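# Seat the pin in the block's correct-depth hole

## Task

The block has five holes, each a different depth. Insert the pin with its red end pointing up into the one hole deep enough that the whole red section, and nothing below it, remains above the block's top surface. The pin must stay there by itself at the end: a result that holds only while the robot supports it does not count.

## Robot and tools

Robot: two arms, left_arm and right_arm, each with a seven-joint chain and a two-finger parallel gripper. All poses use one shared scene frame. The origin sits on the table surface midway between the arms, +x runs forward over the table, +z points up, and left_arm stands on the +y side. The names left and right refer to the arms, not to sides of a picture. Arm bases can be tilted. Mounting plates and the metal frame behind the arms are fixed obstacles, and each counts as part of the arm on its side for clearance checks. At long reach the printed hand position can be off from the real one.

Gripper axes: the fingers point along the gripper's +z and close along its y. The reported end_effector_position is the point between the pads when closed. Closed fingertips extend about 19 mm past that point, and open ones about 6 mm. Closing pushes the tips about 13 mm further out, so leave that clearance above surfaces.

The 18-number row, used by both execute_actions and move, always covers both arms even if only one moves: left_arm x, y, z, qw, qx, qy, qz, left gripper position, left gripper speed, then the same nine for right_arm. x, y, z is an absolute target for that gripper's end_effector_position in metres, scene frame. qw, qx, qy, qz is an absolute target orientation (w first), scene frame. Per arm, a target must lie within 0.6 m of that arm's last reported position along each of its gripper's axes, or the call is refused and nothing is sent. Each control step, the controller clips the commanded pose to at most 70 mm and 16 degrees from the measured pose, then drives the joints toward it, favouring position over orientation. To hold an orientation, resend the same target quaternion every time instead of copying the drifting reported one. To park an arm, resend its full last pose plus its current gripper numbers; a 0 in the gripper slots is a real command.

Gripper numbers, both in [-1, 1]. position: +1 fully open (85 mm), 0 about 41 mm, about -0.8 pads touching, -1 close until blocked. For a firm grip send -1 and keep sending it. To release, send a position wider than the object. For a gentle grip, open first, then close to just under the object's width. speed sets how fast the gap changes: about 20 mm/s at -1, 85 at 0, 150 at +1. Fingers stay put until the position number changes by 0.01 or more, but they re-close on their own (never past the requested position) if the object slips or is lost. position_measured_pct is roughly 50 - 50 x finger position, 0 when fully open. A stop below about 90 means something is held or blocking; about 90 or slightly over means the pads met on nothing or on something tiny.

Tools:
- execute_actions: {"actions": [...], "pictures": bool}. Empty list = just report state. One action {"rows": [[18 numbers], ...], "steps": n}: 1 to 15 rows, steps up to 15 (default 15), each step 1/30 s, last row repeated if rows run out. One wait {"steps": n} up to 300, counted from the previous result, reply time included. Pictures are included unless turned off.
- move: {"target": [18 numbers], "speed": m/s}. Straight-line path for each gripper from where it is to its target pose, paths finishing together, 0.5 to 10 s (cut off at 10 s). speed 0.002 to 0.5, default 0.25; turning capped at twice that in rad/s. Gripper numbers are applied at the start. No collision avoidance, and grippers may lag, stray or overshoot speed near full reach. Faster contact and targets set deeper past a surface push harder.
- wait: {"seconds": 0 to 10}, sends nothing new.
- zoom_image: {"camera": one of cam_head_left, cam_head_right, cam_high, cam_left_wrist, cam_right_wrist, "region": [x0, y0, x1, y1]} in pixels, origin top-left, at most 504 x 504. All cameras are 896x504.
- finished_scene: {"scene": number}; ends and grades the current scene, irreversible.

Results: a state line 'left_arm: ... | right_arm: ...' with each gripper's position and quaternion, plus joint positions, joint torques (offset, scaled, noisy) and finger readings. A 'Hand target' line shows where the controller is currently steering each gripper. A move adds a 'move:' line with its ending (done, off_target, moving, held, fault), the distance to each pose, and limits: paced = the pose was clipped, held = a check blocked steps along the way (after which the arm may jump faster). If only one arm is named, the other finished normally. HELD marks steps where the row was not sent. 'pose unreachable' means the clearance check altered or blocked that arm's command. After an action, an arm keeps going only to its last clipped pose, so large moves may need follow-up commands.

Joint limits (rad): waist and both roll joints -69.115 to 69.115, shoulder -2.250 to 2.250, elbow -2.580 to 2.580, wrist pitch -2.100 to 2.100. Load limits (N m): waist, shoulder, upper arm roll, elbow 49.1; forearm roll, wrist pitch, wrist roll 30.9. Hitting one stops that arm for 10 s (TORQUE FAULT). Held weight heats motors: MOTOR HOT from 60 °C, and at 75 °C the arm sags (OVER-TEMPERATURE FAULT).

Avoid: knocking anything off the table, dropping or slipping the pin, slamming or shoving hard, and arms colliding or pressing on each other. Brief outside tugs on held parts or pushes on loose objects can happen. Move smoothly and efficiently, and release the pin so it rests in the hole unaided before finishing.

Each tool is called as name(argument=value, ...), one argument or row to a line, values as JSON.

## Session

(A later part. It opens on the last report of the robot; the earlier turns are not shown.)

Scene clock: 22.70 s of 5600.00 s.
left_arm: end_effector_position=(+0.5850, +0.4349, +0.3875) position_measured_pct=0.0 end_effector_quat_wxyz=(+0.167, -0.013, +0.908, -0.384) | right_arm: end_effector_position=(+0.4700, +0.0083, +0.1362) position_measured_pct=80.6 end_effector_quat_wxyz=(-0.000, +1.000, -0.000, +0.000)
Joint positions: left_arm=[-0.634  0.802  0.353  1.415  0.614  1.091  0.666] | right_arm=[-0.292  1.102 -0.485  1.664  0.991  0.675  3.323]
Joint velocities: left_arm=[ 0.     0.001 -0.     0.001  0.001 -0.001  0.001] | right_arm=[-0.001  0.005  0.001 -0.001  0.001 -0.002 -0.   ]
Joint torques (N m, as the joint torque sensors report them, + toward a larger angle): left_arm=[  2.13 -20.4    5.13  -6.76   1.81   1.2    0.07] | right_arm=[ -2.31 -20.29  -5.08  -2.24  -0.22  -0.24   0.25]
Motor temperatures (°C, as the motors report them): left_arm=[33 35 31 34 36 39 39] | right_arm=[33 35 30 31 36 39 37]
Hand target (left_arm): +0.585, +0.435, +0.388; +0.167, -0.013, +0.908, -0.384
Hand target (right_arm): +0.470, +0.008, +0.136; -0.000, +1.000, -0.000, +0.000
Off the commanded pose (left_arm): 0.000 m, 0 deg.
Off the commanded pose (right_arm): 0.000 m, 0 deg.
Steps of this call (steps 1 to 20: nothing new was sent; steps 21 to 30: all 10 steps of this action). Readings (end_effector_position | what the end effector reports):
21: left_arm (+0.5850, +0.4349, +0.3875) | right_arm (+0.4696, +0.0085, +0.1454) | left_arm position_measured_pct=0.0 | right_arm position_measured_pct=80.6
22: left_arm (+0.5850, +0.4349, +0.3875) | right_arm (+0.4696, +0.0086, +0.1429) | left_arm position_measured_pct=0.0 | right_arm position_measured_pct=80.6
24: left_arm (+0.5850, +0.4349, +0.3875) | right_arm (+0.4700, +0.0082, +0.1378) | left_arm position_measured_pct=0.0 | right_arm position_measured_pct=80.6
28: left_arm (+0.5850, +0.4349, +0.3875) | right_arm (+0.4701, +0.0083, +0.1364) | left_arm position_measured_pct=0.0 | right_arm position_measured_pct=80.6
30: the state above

execute_actions(
  actions=[
    {"rows":[[0.585,0.4349,0.3875,0.167,-0.013,0.908,-0.384,1,0,0.4698,0.0084,0.129,0,1,0,0,-1,-0.3]],"steps":12},
  ],
)

zoom_image(
  camera="cam_right_wrist",
  region=[360,380,480,480],
)

Scene clock: 26.33 s of 5600.00 s.
left_arm: end_effector_position=(+0.5850, +0.4349, +0.3875) position_measured_pct=0.0 end_effector_quat_wxyz=(+0.167, -0.013, +0.908, -0.384) | right_arm: end_effector_position=(+0.4703, +0.0087, +0.1353) position_measured_pct=80.6 end_effector_quat_wxyz=(+0.000, +1.000, +0.000, +0.002)
Joint positions: left_arm=[-0.634  0.802  0.353  1.415  0.614  1.091  0.666] | right_arm=[-0.296  1.103 -0.481  1.666  0.997  0.67   3.316]
Joint velocities: left_arm=[-0.     0.    -0.     0.     0.001  0.     0.002] | right_arm=[-0.    -0.001  0.002  0.    -0.001 -0.001  0.   ]
Joint torques (N m, as the joint torque sensors report them, + toward a larger angle): left_arm=[  2.18 -20.73   4.94  -6.8    1.93   1.18   0.08] | right_arm=[ -0.87 -10.94  -1.29  -5.95   2.21  -3.58   0.14]
Motor temperatures (°C, as the motors report them): left_arm=[33 35 31 34 36 39 39] | right_arm=[33 35 30 31 36 39 37]
Hand target (left_arm): +0.585, +0.435, +0.388; +0.167, -0.013, +0.908, -0.384
Hand target (right_arm): +0.470, +0.008, +0.129; +0.000, +1.000, -0.000, +0.000
Off the commanded pose (left_arm): 0.000 m, 0 deg.
Off the commanded pose (right_arm): 0.006 m, 0 deg.
Steps of this call (steps 1 to 90: nothing new was sent; then 0.23 s passed at rest; steps 91 to 102: all 12 steps of this action). Readings (end_effector_position | what the end effector reports):
91: left_arm (+0.5850, +0.4349, +0.3875) | right_arm (+0.4696, +0.0085, +0.1355) | left_arm position_measured_pct=0.0 | right_arm position_measured_pct=80.6
92: left_arm (+0.5850, +0.4349, +0.3875) | right_arm (+0.4701, +0.0087, +0.1350) | left_arm position_measured_pct=0.0 | right_arm position_measured_pct=80.6
94: left_arm (+0.5850, +0.4349, +0.3875) | right_arm (+0.4703, +0.0087, +0.1353) | left_arm position_measured_pct=0.0 | right_arm position_measured_pct=80.6
98: left_arm (+0.5850, +0.4349, +0.3875) | right_arm (+0.4703, +0.0087, +0.1353) | left_arm position_measured_pct=0.0 | right_arm position_measured_pct=80.6
102: the state above

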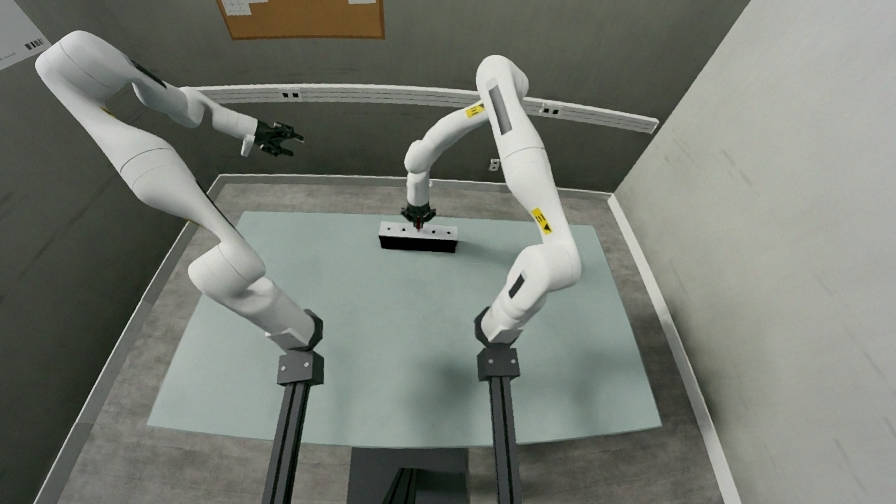

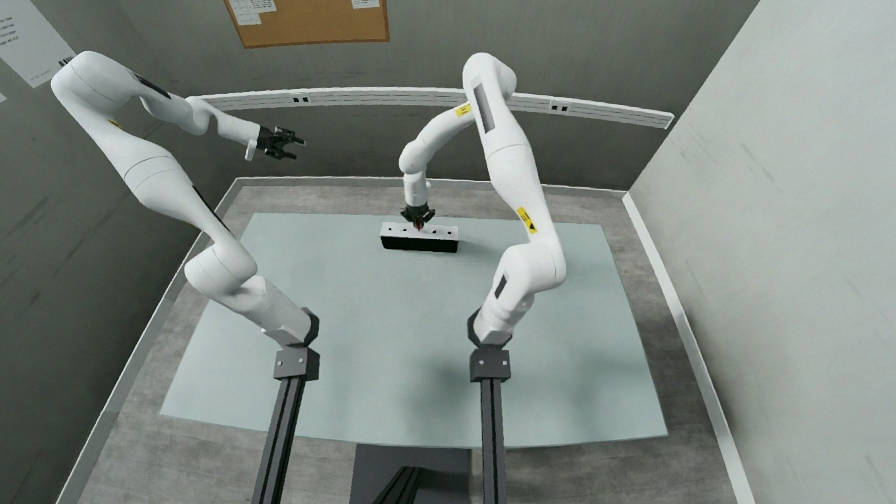

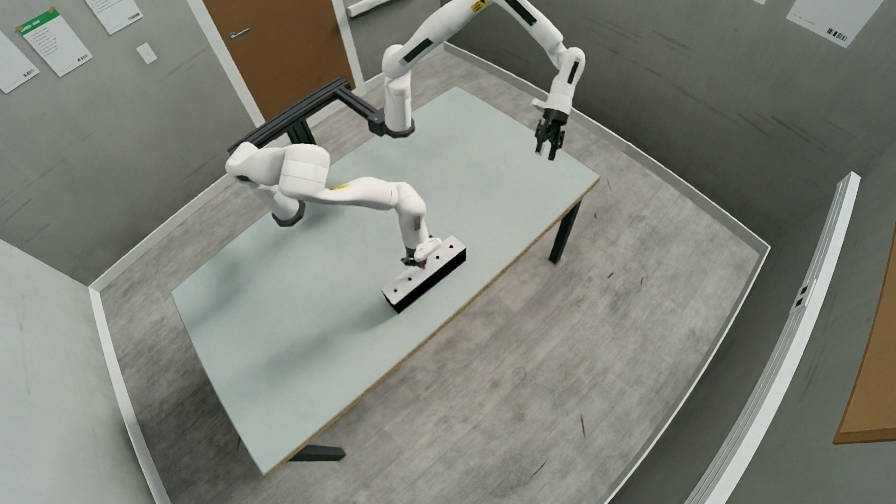

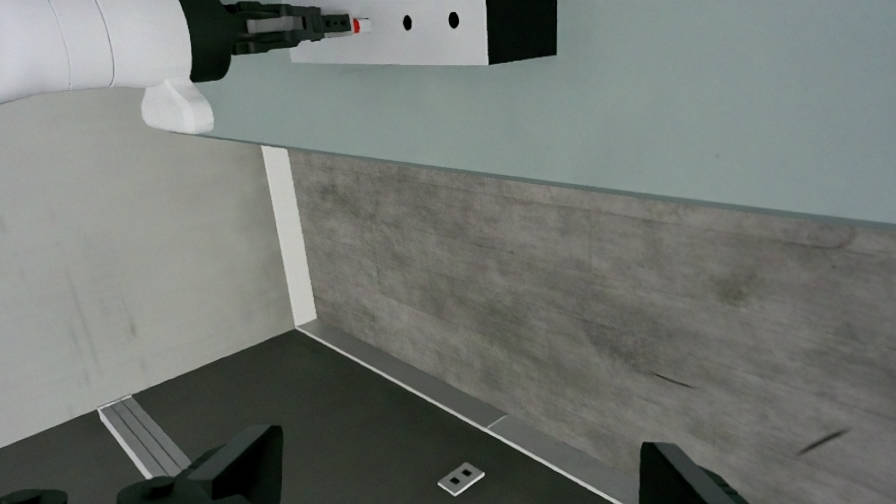

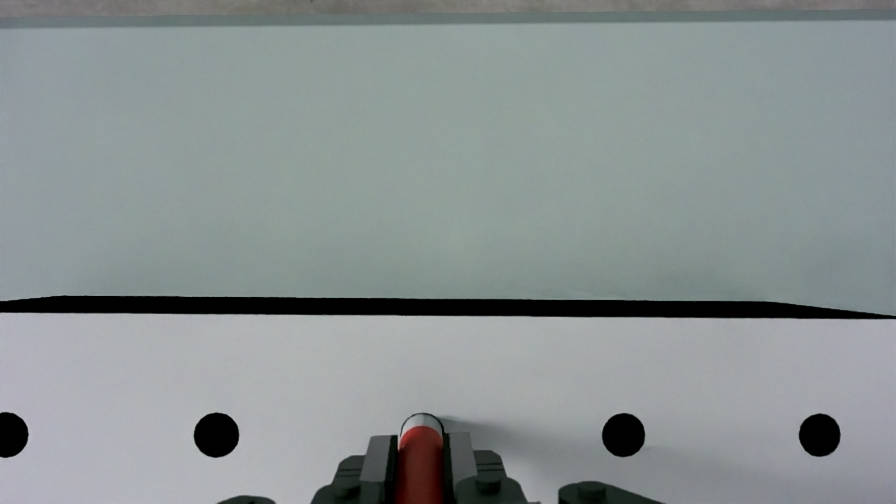

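Region (360, 380, 480, 480) of cam_right_wrist's 896x504 image, scaled by 4.200.

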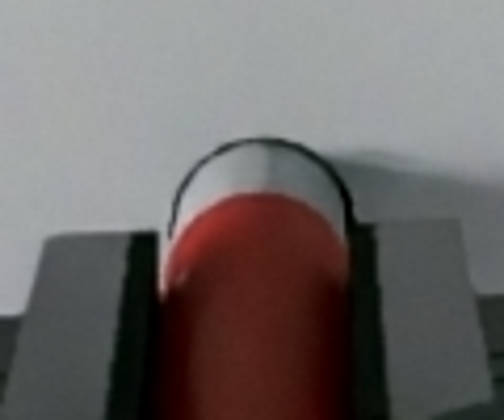

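move(
  target=[0.585,0.4349,0.3875,0.167,-0.013,0.908,-0.384,1,0,0.4698,0.0084,0.192,0,1,0,0,-1,-0.3],
  speed=0.1,
)

move(
  target=[0.585,0.4349,0.3875,0.167,-0.013,0.908,-0.384,1,0,0.4678,-0.0516,0.19,0,1,0,0,-1,-0.3],
  speed=0.1,
)

zoom_image(
  camera="cam_right_wrist",
  region=[360,340,480,440],
)

Scene clock: 28.60 s of 5600.00 s.
left_arm: end_effector_position=(+0.5850, +0.4349, +0.3875) position_measured_pct=0.0 end_effector_quat_wxyz=(+0.167, -0.013, +0.908, -0.384) | right_arm: end_effector_position=(+0.4696, +0.0085, +0.1919) position_measured_pct=80.6 end_effector_quat_wxyz=(+0.000, +1.000, +0.000, -0.000)
Joint positions: left_arm=[-0.634  0.802  0.353  1.415  0.614  1.091  0.666] | right_arm=[-0.269  0.997 -0.55   1.685  0.908  0.762  3.381]
Joint velocities: left_arm=[-0.    -0.001 -0.    -0.001  0.    -0.001 -0.   ] | right_arm=[ 0.002 -0.003  0.     0.001 -0.     0.002  0.   ]
Joint torques (N m, as the joint torque sensors report them, + toward a larger angle): left_arm=[  2.27 -20.49   5.15  -6.85   1.91   1.37   0.22] | right_arm=[ -1.9  -20.19  -4.86  -3.53   0.15  -0.26   0.04]
Motor temperatures (°C, as the motors report them): left_arm=[33 35 31 34 36 39 39] | right_arm=[33 35 30 31 36 39 37]
Hand target (left_arm): +0.585, +0.435, +0.388; +0.167, -0.013, +0.908, -0.384
Hand target (right_arm): +0.470, +0.008, +0.192; -0.000, +1.000, +0.000, -0.000
Off the commanded pose (left_arm): 0.000 m, 0 deg.
Off the commanded pose (right_arm): 0.000 m, 0 deg.
move: done

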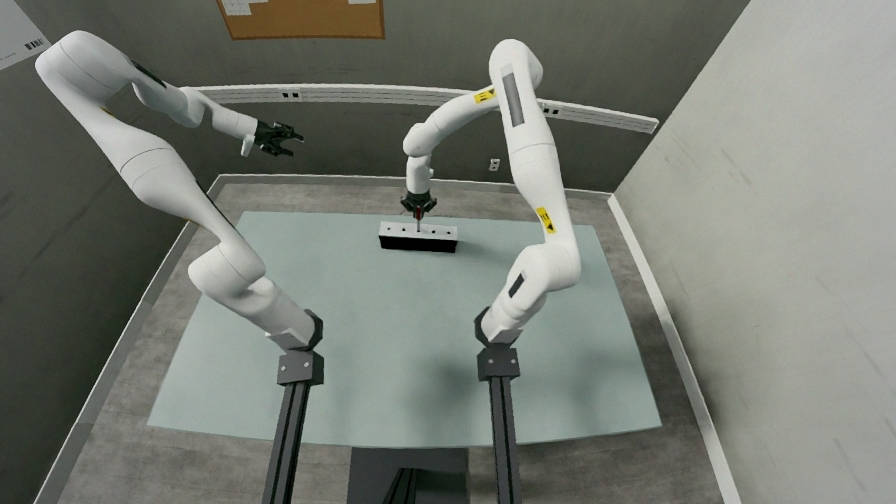

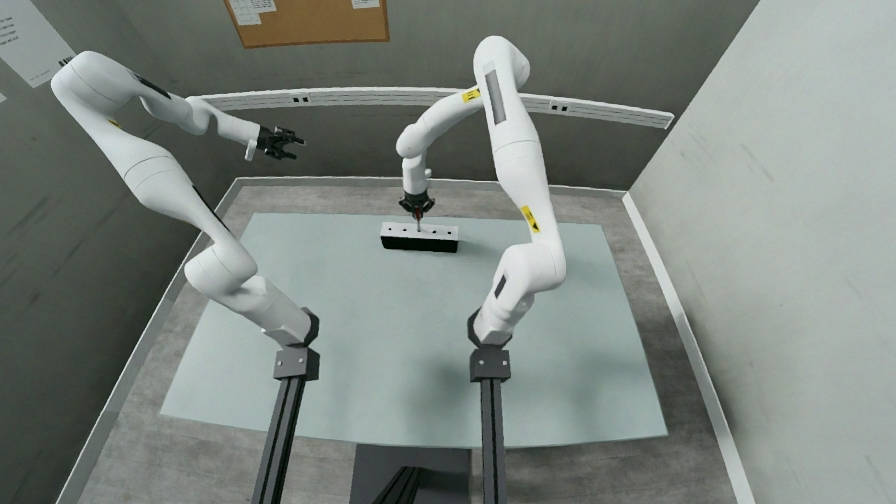

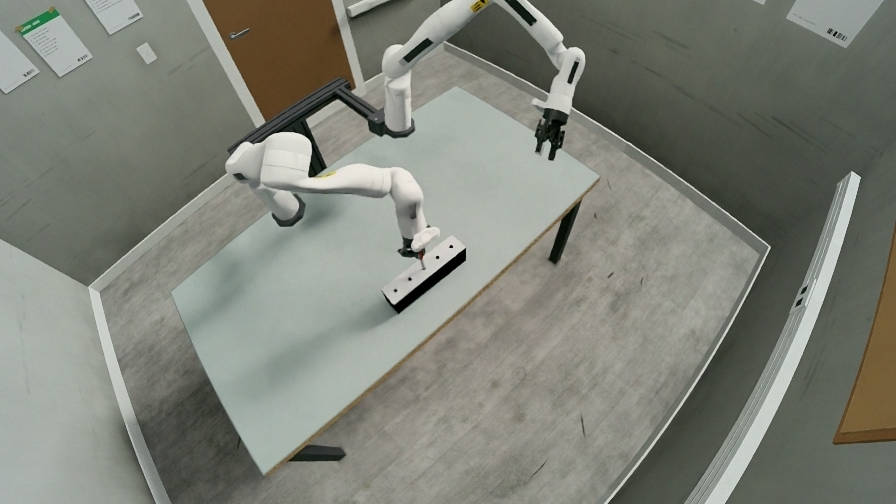

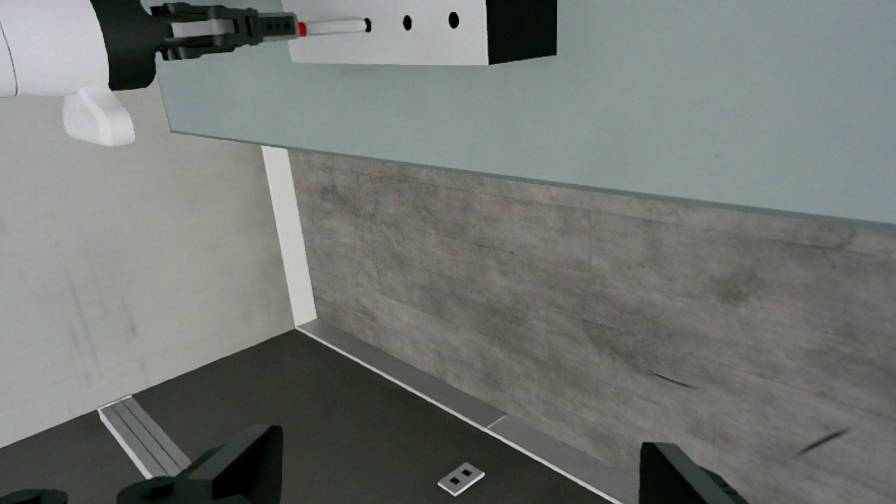

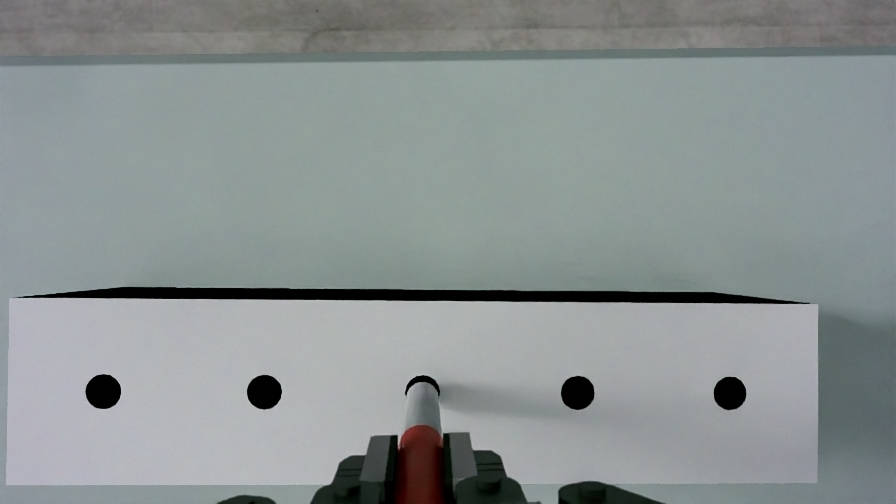

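Scene clock: 29.53 s of 5600.00 s.
left_arm: end_effector_position=(+0.5850, +0.4349, +0.3875) position_measured_pct=0.0 end_effector_quat_wxyz=(+0.167, -0.013, +0.908, -0.384) | right_arm: end_effector_position=(+0.4676, -0.0513, +0.1899) position_measured_pct=80.6 end_effector_quat_wxyz=(+0.000, +1.000, +0.000, +0.000)
Joint positions: left_arm=[-0.634  0.802  0.353  1.415  0.614  1.091  0.666] | right_arm=[-0.161  0.949 -0.529  1.798  0.95   0.689  3.413]
Joint velocities: left_arm=[ 0.     0.    -0.    -0.     0.     0.002 -0.002] | right_arm=[ 0.004 -0.003  0.001  0.002 -0.001 -0.002  0.001]
Joint torques (N m, as the joint torque sensors report them, + toward a larger angle): left_arm=[  2.25 -20.4    5.17  -6.8    1.96   1.22   0.11] | right_arm=[ -1.05 -18.96  -4.81  -2.72  -0.21  -0.79   0.19]
Motor temperatures (°C, as the motors report them): left_arm=[33 35 31 34 36 39 39] | right_arm=[33 35 30 31 36 39 37]
Hand target (left_arm): +0.585, +0.435, +0.388; +0.167, -0.013, +0.908, -0.384
Hand target (right_arm): +0.468, -0.052, +0.190; +0.000, +1.000, -0.000, +0.000
Off the commanded pose (left_arm): 0.000 m, 0 deg.
Off the commanded pose (right_arm): 0.000 m, 0 deg.
move: done

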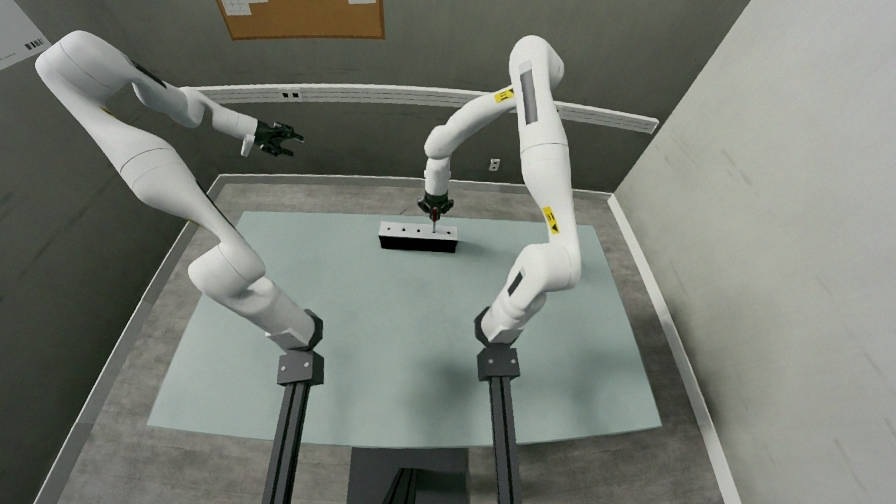

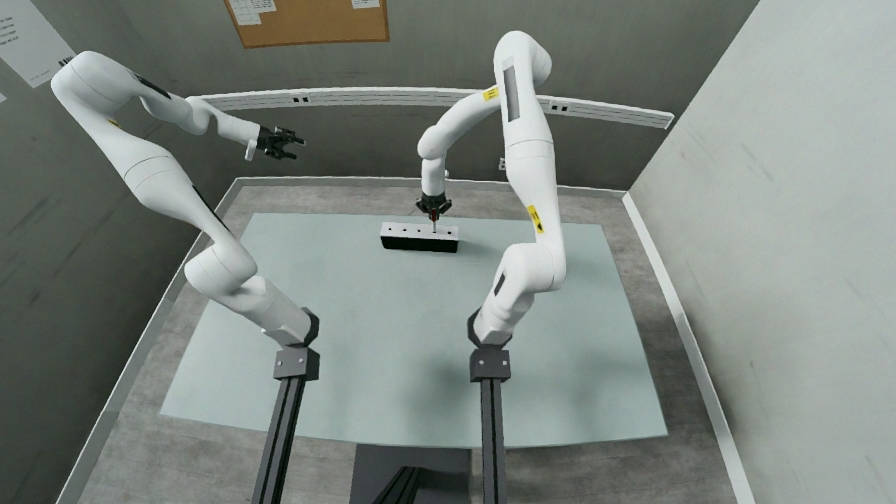

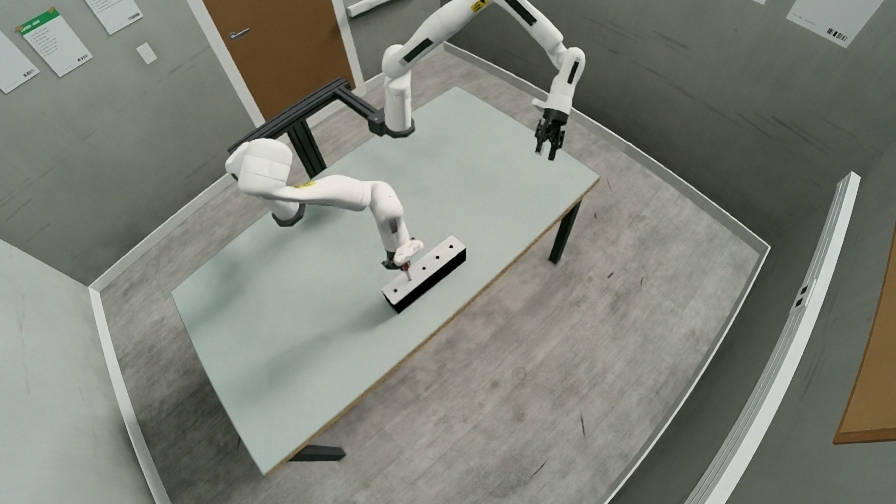

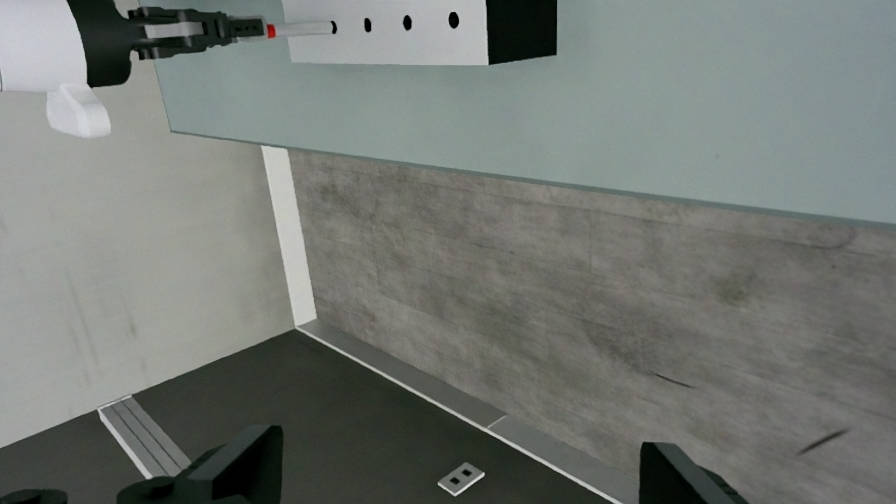

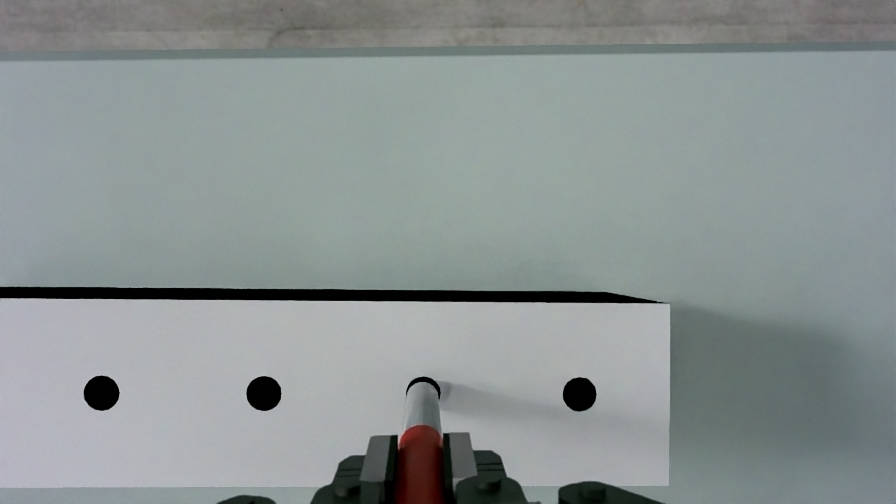

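Region (360, 340, 480, 440) of cam_right_wrist's 896x504 image, scaled by 4.200.

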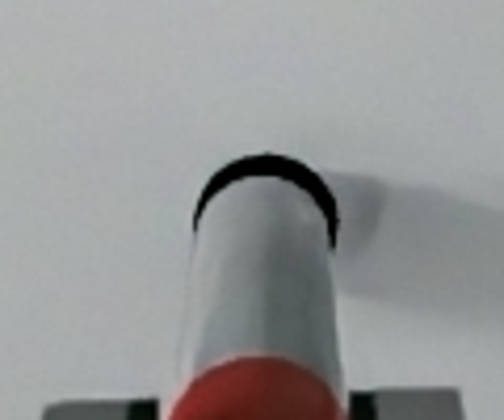

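Good once settled.

execute_actions(
  actions=[
    {"rows":[[0.585,0.4349,0.3875,0.167,-0.013,0.908,-0.384,1,0,0.4678,-0.0516,0.179,0,1,0,0,-1,-0.3]],"steps":10},
  ],
  pictures=false,
)

Scene clock: 30.73 s of 5600.00 s.
left_arm: end_effector_position=(+0.5850, +0.4349, +0.3875) position_measured_pct=0.0 end_effector_quat_wxyz=(+0.167, -0.013, +0.908, -0.384) | right_arm: end_effector_position=(+0.4679, -0.0517, +0.1792) position_measured_pct=80.6 end_effector_quat_wxyz=(+0.000, +1.000, -0.000, +0.000)
Joint positions: left_arm=[-0.634  0.802  0.353  1.415  0.614  1.091  0.666] | right_arm=[-0.167  0.97  -0.514  1.796  0.969  0.67   3.399]
Joint velocities: left_arm=[ 0.    -0.001  0.    -0.001 -0.001  0.    -0.001] | right_arm=[-0.     0.005  0.002 -0.001  0.002 -0.002 -0.001]
Joint torques (N m, as the joint torque sensors report them, + toward a larger angle): left_arm=[  2.11 -20.42   5.11  -6.66   1.86   1.27   0.05] | right_arm=[ -1.4  -19.05  -4.49  -2.45  -0.57  -0.62  -0.02]
Motor temperatures (°C, as the motors report them): left_arm=[33 35 31 34 36 39 39] | right_arm=[33 35 30 31 36 39 37]
Hand target (left_arm): +0.585, +0.435, +0.388; +0.167, -0.013, +0.908, -0.384
Hand target (right_arm): +0.468, -0.052, +0.179; -0.000, +1.000, -0.000, +0.000
Off the commanded pose (left_arm): 0.000 m, 0 deg.
Off the commanded pose (right_arm): 0.000 m, 0 deg.
Steps of this call (steps 1 to 26: nothing new was sent; steps 27 to 36: all 10 steps of this action). Readings (end_effector_position | what the end effector reports):
27: left_arm (+0.5850, +0.4349, +0.3875) | right_arm (+0.4676, -0.0515, +0.1894) | left_arm position_measured_pct=0.0 | right_arm position_measured_pct=80.6
28: left_arm (+0.5850, +0.4349, +0.3875) | right_arm (+0.4674, -0.0509, +0.1867) | left_arm position_measured_pct=0.0 | right_arm position_measured_pct=80.6
30: left_arm (+0.5850, +0.4349, +0.3875) | right_arm (+0.4679, -0.0518, +0.1811) | left_arm position_measured_pct=0.0 | right_arm position_measured_pct=80.6
34: left_arm (+0.5850, +0.4349, +0.3875) | right_arm (+0.4680, -0.0518, +0.1794) | left_arm position_measured_pct=0.0 | right_arm position_measured_pct=80.6
36: the state above

execute_actions(
  actions=[
    {"rows":[[0.585,0.4349,0.3875,0.167,-0.013,0.908,-0.384,1,0,0.4678,-0.0516,0.167,0,1,0,0,-1,-0.3]],"steps":10},
  ],
  pictures=false,
)

Scene clock: 31.73 s of 5600.00 s.
left_arm: end_effector_position=(+0.5850, +0.4349, +0.3875) position_measured_pct=0.0 end_effector_quat_wxyz=(+0.167, -0.013, +0.908, -0.384) | right_arm: end_effector_position=(+0.4680, -0.0517, +0.1672) position_measured_pct=80.6 end_effector_quat_wxyz=(+0.000, +1.000, -0.000, +0.000)
Joint positions: left_arm=[-0.634  0.802  0.353  1.415  0.614  1.091  0.666] | right_arm=[-0.174  0.993 -0.497  1.792  0.991  0.649  3.382]
Joint velocities: left_arm=[-0.    -0.     0.    -0.    -0.     0.    -0.001] | right_arm=[-0.002  0.006  0.003 -0.001  0.002  0.001 -0.002]
Joint torques (N m, as the joint torque sensors report them, + toward a larger angle): left_arm=[  2.32 -20.64   5.06  -6.9    1.93   1.23  -0.04] | right_arm=[ -1.54 -19.56  -4.07  -2.63  -0.09  -0.1   -0.01]
Motor temperatures (°C, as the motors report them): left_arm=[33 35 31 34 36 39 39] | right_arm=[33 35 30 31 36 39 37]
Hand target (left_arm): +0.585, +0.435, +0.388; +0.167, -0.013, +0.908, -0.384
Hand target (right_arm): +0.468, -0.052, +0.167; +0.000, +1.000, -0.000, +0.000
Off the commanded pose (left_arm): 0.000 m, 0 deg.
Off the commanded pose (right_arm): 0.000 m, 0 deg.
Steps of this call (steps 1 to 20: nothing new was sent; steps 21 to 30: all 10 steps of this action). Readings (end_effector_position | what the end effector reports):
21: left_arm (+0.5850, +0.4349, +0.3875) | right_arm (+0.4676, -0.0515, +0.1784) | left_arm position_measured_pct=0.0 | right_arm position_measured_pct=80.6
22: left_arm (+0.5850, +0.4349, +0.3875) | right_arm (+0.4674, -0.0513, +0.1757) | left_arm position_measured_pct=0.0 | right_arm position_measured_pct=80.6
24: left_arm (+0.5850, +0.4349, +0.3875) | right_arm (+0.4679, -0.0518, +0.1694) | left_arm position_measured_pct=0.0 | right_arm position_measured_pct=80.6
28: left_arm (+0.5850, +0.4349, +0.3875) | right_arm (+0.4680, -0.0518, +0.1674) | left_arm position_measured_pct=0.0 | right_arm position_measured_pct=80.6
30: the state above

execute_actions(
  actions=[
    {"rows":[[0.585,0.4349,0.3875,0.167,-0.013,0.908,-0.384,1,0,0.4678,-0.0516,0.156,0,1,0,0,-1,-0.3]],"steps":10},
  ],
  pictures=false,
)

Scene clock: 32.77 s of 5600.00 s.
left_arm: end_effector_position=(+0.5850, +0.4349, +0.3875) position_measured_pct=0.0 end_effector_quat_wxyz=(+0.167, -0.013, +0.908, -0.384) | right_arm: end_effector_position=(+0.4680, -0.0517, +0.1562) position_measured_pct=80.6 end_effector_quat_wxyz=(+0.000, +1.000, -0.000, +0.000)
Joint positions: left_arm=[-0.634  0.802  0.353  1.415  0.614  1.091  0.666] | right_arm=[-0.181  1.015 -0.481  1.788  1.011  0.631  3.367]
Joint velocities: left_arm=[-0.    -0.     0.    -0.001 -0.     0.001 -0.   ] | right_arm=[-0.002  0.005  0.001 -0.002  0.001 -0.001 -0.002]
Joint torques (N m, as the joint torque sensors report them, + toward a larger angle): left_arm=[  2.15 -20.54   5.16  -6.74   1.8    1.39   0.14] | right_arm=[ -1.62 -19.87  -4.73  -2.11   0.16   0.13   0.1 ]
Motor temperatures (°C, as the motors report them): left_arm=[33 35 31 34 36 39 39] | right_arm=[33 36 30 31 36 39 37]
Hand target (left_arm): +0.585, +0.435, +0.388; +0.167, -0.013, +0.908, -0.384
Hand target (right_arm): +0.468, -0.052, +0.156; +0.000, +1.000, -0.000, +0.000
Off the commanded pose (left_arm): 0.000 m, 0 deg.
Off the commanded pose (right_arm): 0.000 m, 0 deg.
Steps of this call (steps 1 to 21: nothing new was sent; steps 22 to 31: all 10 steps of this action). Readings (end_effector_position | what the end effector reports):
22: left_arm (+0.5850, +0.4349, +0.3875) | right_arm (+0.4677, -0.0515, +0.1665) | left_arm position_measured_pct=0.0 | right_arm position_measured_pct=80.6
23: left_arm (+0.5850, +0.4349, +0.3875) | right_arm (+0.4674, -0.0513, +0.1638) | left_arm position_measured_pct=0.0 | right_arm position_measured_pct=80.6
25: left_arm (+0.5850, +0.4349, +0.3875) | right_arm (+0.4679, -0.0518, +0.1581) | left_arm position_measured_pct=0.0 | right_arm position_measured_pct=80.6
29: left_arm (+0.5850, +0.4349, +0.3875) | right_arm (+0.4680, -0.0517, +0.1564) | left_arm position_measured_pct=0.0 | right_arm position_measured_pct=80.6
31: the state above

execute_actions(
  actions=[
    {"rows":[[0.585,0.4349,0.3875,0.167,-0.013,0.908,-0.384,1,0,0.4678,-0.0516,0.144,0,1,0,0,-1,-0.3]],"steps":10},
  ],
  pictures=false,
)

Scene clock: 33.90 s of 5600.00 s.
left_arm: end_effector_position=(+0.5850, +0.4349, +0.3875) position_measured_pct=0.0 end_effector_quat_wxyz=(+0.167, -0.013, +0.908, -0.384) | right_arm: end_effector_position=(+0.4680, -0.0517, +0.1442) position_measured_pct=80.6 end_effector_quat_wxyz=(+0.000, +1.000, -0.000, +0.000)
Joint positions: left_arm=[-0.634  0.802  0.353  1.415  0.614  1.091  0.666] | right_arm=[-0.188  1.038 -0.464  1.782  1.032  0.611  3.351]
Joint velocities: left_arm=[-0.    -0.     0.     0.001  0.    -0.001  0.   ] | right_arm=[-0.001  0.006  0.001 -0.     0.002 -0.002 -0.003]
Joint torques (N m, as the joint torque sensors report them, + toward a larger angle): left_arm=[  2.28 -20.5    4.91  -6.77   1.85   1.24   0.21] | right_arm=[ -1.57 -20.21  -3.88  -2.14   0.05  -0.11   0.28]
Motor temperatures (°C, as the motors report them): left_arm=[33 35 31 34 36 39 39] | right_arm=[33 36 30 31 36 39 37]
Hand target (left_arm): +0.585, +0.435, +0.388; +0.167, -0.013, +0.908, -0.384
Hand target (right_arm): +0.468, -0.052, +0.144; +0.000, +1.000, -0.000, +0.000
Off the commanded pose (left_arm): 0.000 m, 0 deg.
Off the commanded pose (right_arm): 0.000 m, 0 deg.
Steps of this call (steps 1 to 24: nothing new was sent; steps 25 to 34: all 10 steps of this action). Readings (end_effector_position | what the end effector reports):
25: left_arm (+0.5850, +0.4349, +0.3875) | right_arm (+0.4676, -0.0515, +0.1554) | left_arm position_measured_pct=0.0 | right_arm position_measured_pct=80.6
26: left_arm (+0.5850, +0.4349, +0.3875) | right_arm (+0.4674, -0.0513, +0.1527) | left_arm position_measured_pct=0.0 | right_arm position_measured_pct=80.6
28: left_arm (+0.5850, +0.4349, +0.3875) | right_arm (+0.4679, -0.0518, +0.1464) | left_arm position_measured_pct=0.0 | right_arm position_measured_pct=80.6
32: left_arm (+0.5850, +0.4349, +0.3875) | right_arm (+0.4681, -0.0517, +0.1444) | left_arm position_measured_pct=0.0 | right_arm position_measured_pct=80.6
34: the state above

execute_actions(
  actions=[
    {"rows":[[0.585,0.4349,0.3875,0.167,-0.013,0.908,-0.384,1,0,0.4678,-0.0516,0.133,0,1,0,0,-1,-0.3]],"steps":10},
  ],
  pictures=false,
)

Scene clock: 34.77 s of 5600.00 s.
left_arm: end_effector_position=(+0.5850, +0.4349, +0.3875) position_measured_pct=0.0 end_effector_quat_wxyz=(+0.167, -0.013, +0.908, -0.384) | right_arm: end_effector_position=(+0.4680, -0.0517, +0.1332) position_measured_pct=80.6 end_effector_quat_wxyz=(+0.000, +1.000, -0.000, +0.000)
Joint positions: left_arm=[-0.634  0.802  0.353  1.415  0.614  1.091  0.666] | right_arm=[-0.195  1.06  -0.449  1.776  1.051  0.594  3.336]
Joint velocities: left_arm=[-0.     0.001  0.     0.001  0.    -0.001  0.001] | right_arm=[-0.003  0.005 -0.001 -0.001  0.002 -0.001 -0.002]
Joint torques (N m, as the joint torque sensors report them, + toward a larger angle): left_arm=[  2.14 -20.66   5.09  -6.76   1.86   1.38   0.12] | right_arm=[ -1.66 -19.86  -4.02  -1.68  -0.03  -0.25  -0.04]
Motor temperatures (°C, as the motors report them): left_arm=[33 35 31 34 36 39 39] | right_arm=[33 36 30 31 36 39 37]
Hand target (left_arm): +0.585, +0.435, +0.388; +0.167, -0.013, +0.908, -0.384
Hand target (right_arm): +0.468, -0.052, +0.133; +0.000, +1.000, -0.000, +0.000
Off the commanded pose (left_arm): 0.000 m, 0 deg.
Off the commanded pose (right_arm): 0.000 m, 0 deg.
Steps of this call (steps 1 to 16: nothing new was sent; steps 17 to 26: all 10 steps of this action). Readings (end_effector_position | what the end effector reports):
17: left_arm (+0.5850, +0.4349, +0.3875) | right_arm (+0.4676, -0.0515, +0.1435) | left_arm position_measured_pct=0.0 | right_arm position_measured_pct=80.6
18: left_arm (+0.5850, +0.4349, +0.3875) | right_arm (+0.4675, -0.0514, +0.1408) | left_arm position_measured_pct=0.0 | right_arm position_measured_pct=80.6
20: left_arm (+0.5850, +0.4349, +0.3875) | right_arm (+0.4679, -0.0518, +0.1351) | left_arm position_measured_pct=0.0 | right_arm position_measured_pct=80.6
24: left_arm (+0.5850, +0.4349, +0.3875) | right_arm (+0.4681, -0.0517, +0.1334) | left_arm position_measured_pct=0.0 | right_arm position_measured_pct=80.6
26: the state above

execute_actions(
  actions=[
    {"rows":[[0.585,0.4349,0.3875,0.167,-0.013,0.908,-0.384,1,0,0.4678,-0.0516,0.125,0,1,0,0,-1,-0.3]],"steps":12},
  ],
)

zoom_image(
  camera="cam_right_wrist",
  region=[360,380,480,480],
)

Scene clock: 36.10 s of 5600.00 s.
left_arm: end_effector_position=(+0.5850, +0.4349, +0.3875) position_measured_pct=0.0 end_effector_quat_wxyz=(+0.167, -0.013, +0.908, -0.384) | right_arm: end_effector_position=(+0.4679, -0.0516, +0.1251) position_measured_pct=80.6 end_effector_quat_wxyz=(-0.000, +1.000, -0.000, +0.000)
Joint positions: left_arm=[-0.634  0.802  0.353  1.415  0.614  1.091  0.666] | right_arm=[-0.2    1.077 -0.437  1.771  1.065  0.581  3.325]
Joint velocities: left_arm=[-0.     0.     0.     0.    -0.001 -0.001  0.001] | right_arm=[-0.002  0.001 -0.003 -0.     0.    -0.001 -0.   ]
Joint torques (N m, as the joint torque sensors report them, + toward a larger angle): left_arm=[  1.98 -20.27   4.96  -6.81   1.89   1.25   0.11] | right_arm=[ -1.95 -20.32  -3.9   -1.58  -0.23   0.05  -0.04]
Motor temperatures (°C, as the motors report them): left_arm=[33 35 31 34 36 39 39] | right_arm=[33 36 30 31 36 39 37]
Hand target (left_arm): +0.585, +0.435, +0.388; +0.167, -0.013, +0.908, -0.384
Hand target (right_arm): +0.468, -0.052, +0.125; +0.000, +1.000, -0.000, +0.000
Off the commanded pose (left_arm): 0.000 m, 0 deg.
Off the commanded pose (right_arm): 0.000 m, 0 deg.
Steps of this call (steps 1 to 28: nothing new was sent; steps 29 to 40: all 12 steps of this action). Readings (end_effector_position | what the end effector reports):
29: left_arm (+0.5850, +0.4349, +0.3875) | right_arm (+0.4676, -0.0515, +0.1325) | left_arm position_measured_pct=0.0 | right_arm position_measured_pct=80.6
30: left_arm (+0.5850, +0.4349, +0.3875) | right_arm (+0.4676, -0.0514, +0.1302) | left_arm position_measured_pct=0.0 | right_arm position_measured_pct=80.6
32: left_arm (+0.5850, +0.4349, +0.3875) | right_arm (+0.4680, -0.0518, +0.1263) | left_arm position_measured_pct=0.0 | right_arm position_measured_pct=80.6
36: left_arm (+0.5850, +0.4349, +0.3875) | right_arm (+0.4680, -0.0517, +0.1253) | left_arm position_measured_pct=0.0 | right_arm position_measured_pct=80.6
40: the state above

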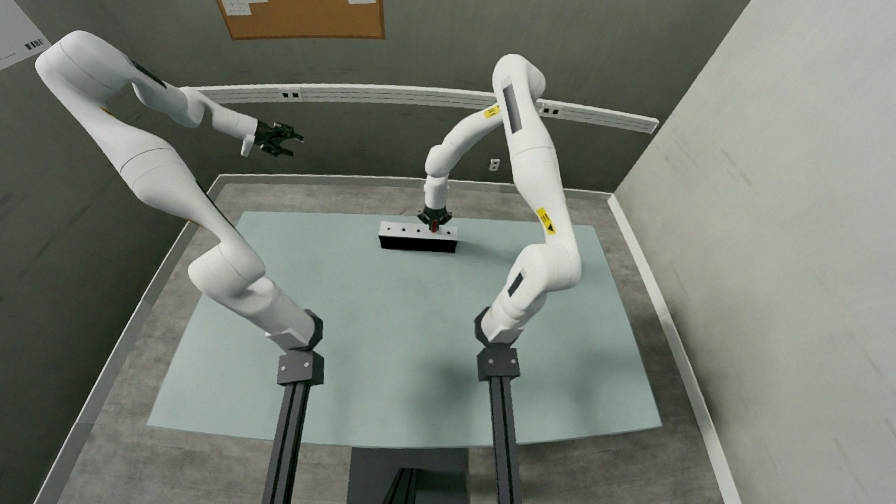

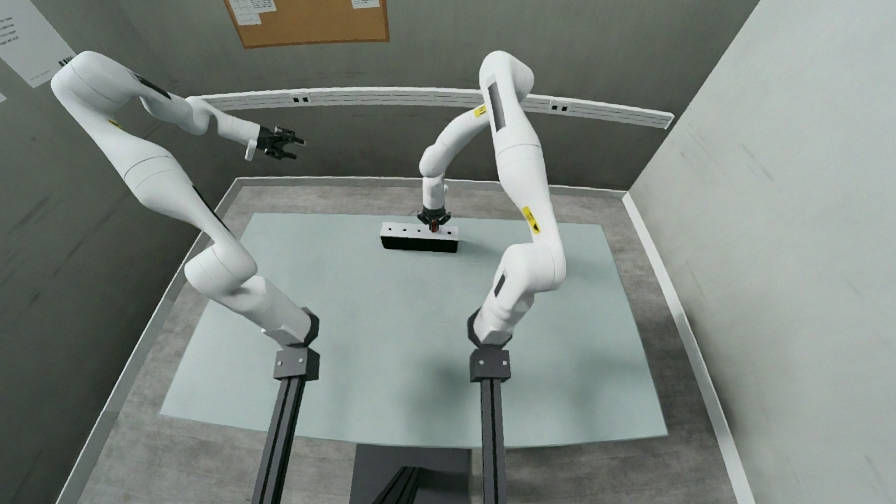

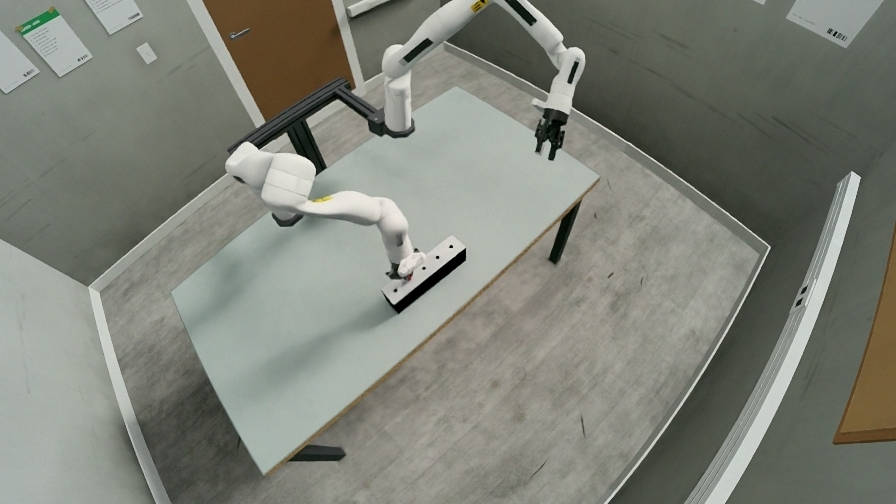

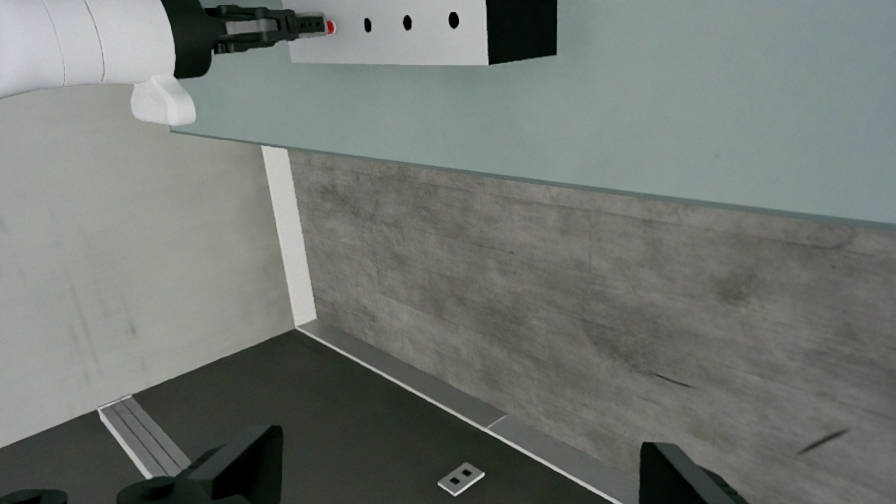

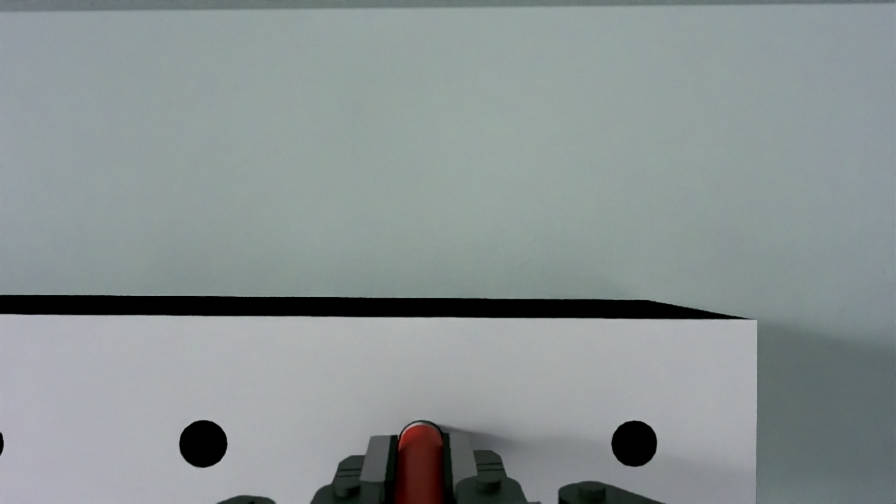

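Region (360, 380, 480, 480) of cam_right_wrist's 896x504 image, scaled by 4.200.

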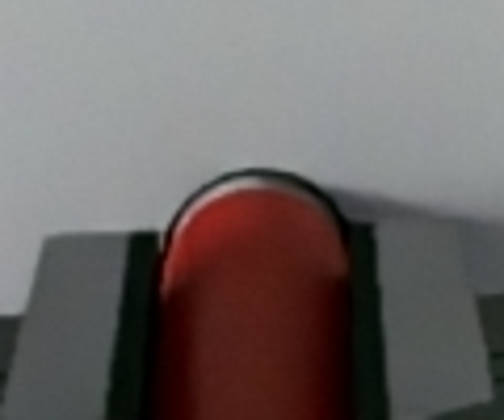

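Flush ≈0.122.

execute_actions(
  actions=[
    {"rows":[[0.585,0.4349,0.3875,0.167,-0.013,0.908,-0.384,1,0,0.4678,-0.0516,0.119,0,1,0,0,-1,-0.3]],"steps":12},
  ],
  pictures=false,
)

Scene clock: 37.30 s of 5600.00 s.
left_arm: end_effector_position=(+0.5850, +0.4349, +0.3875) position_measured_pct=0.0 end_effector_quat_wxyz=(+0.167, -0.013, +0.908, -0.384) | right_arm: end_effector_position=(+0.4679, -0.0516, +0.1191) position_measured_pct=80.6 end_effector_quat_wxyz=(-0.000, +1.000, -0.000, +0.000)
Joint positions: left_arm=[-0.634  0.802  0.353  1.415  0.614  1.091  0.666] | right_arm=[-0.203  1.089 -0.429  1.767  1.075  0.572  3.317]
Joint velocities: left_arm=[ 0.    -0.     0.    -0.     0.    -0.001 -0.002] | right_arm=[ 0.     0.002  0.001 -0.     0.    -0.     0.   ]
Joint torques (N m, as the joint torque sensors report them, + toward a larger angle): left_arm=[  2.33 -20.22   4.98  -6.77   1.69   1.28   0.23] | right_arm=[ -1.53 -19.59  -4.31  -2.02  -0.15   0.     0.  ]
Motor temperatures (°C, as the motors report them): left_arm=[33 35 31 34 36 39 39] | right_arm=[33 36 30 31 36 39 37]
Hand target (left_arm): +0.585, +0.435, +0.388; +0.167, -0.013, +0.908, -0.384
Hand target (right_arm): +0.468, -0.052, +0.119; -0.000, +1.000, -0.000, +0.000
Off the commanded pose (left_arm): 0.000 m, 0 deg.
Off the commanded pose (right_arm): 0.000 m, 0 deg.
Steps of this call (steps 1 to 24: nothing new was sent; steps 25 to 36: all 12 steps of this action). Readings (end_effector_position | what the end effector reports):
25: left_arm (+0.5850, +0.4349, +0.3875) | right_arm (+0.4676, -0.0515, +0.1245) | left_arm position_measured_pct=0.0 | right_arm position_measured_pct=80.6
26: left_arm (+0.5850, +0.4349, +0.3875) | right_arm (+0.4677, -0.0515, +0.1225) | left_arm position_measured_pct=0.0 | right_arm position_measured_pct=80.6
28: left_arm (+0.5850, +0.4349, +0.3875) | right_arm (+0.4680, -0.0518, +0.1199) | left_arm position_measured_pct=0.0 | right_arm position_measured_pct=80.6
32: left_arm (+0.5850, +0.4349, +0.3875) | right_arm (+0.4680, -0.0517, +0.1192) | left_arm position_measured_pct=0.0 | right_arm position_measured_pct=80.6
36: the state above


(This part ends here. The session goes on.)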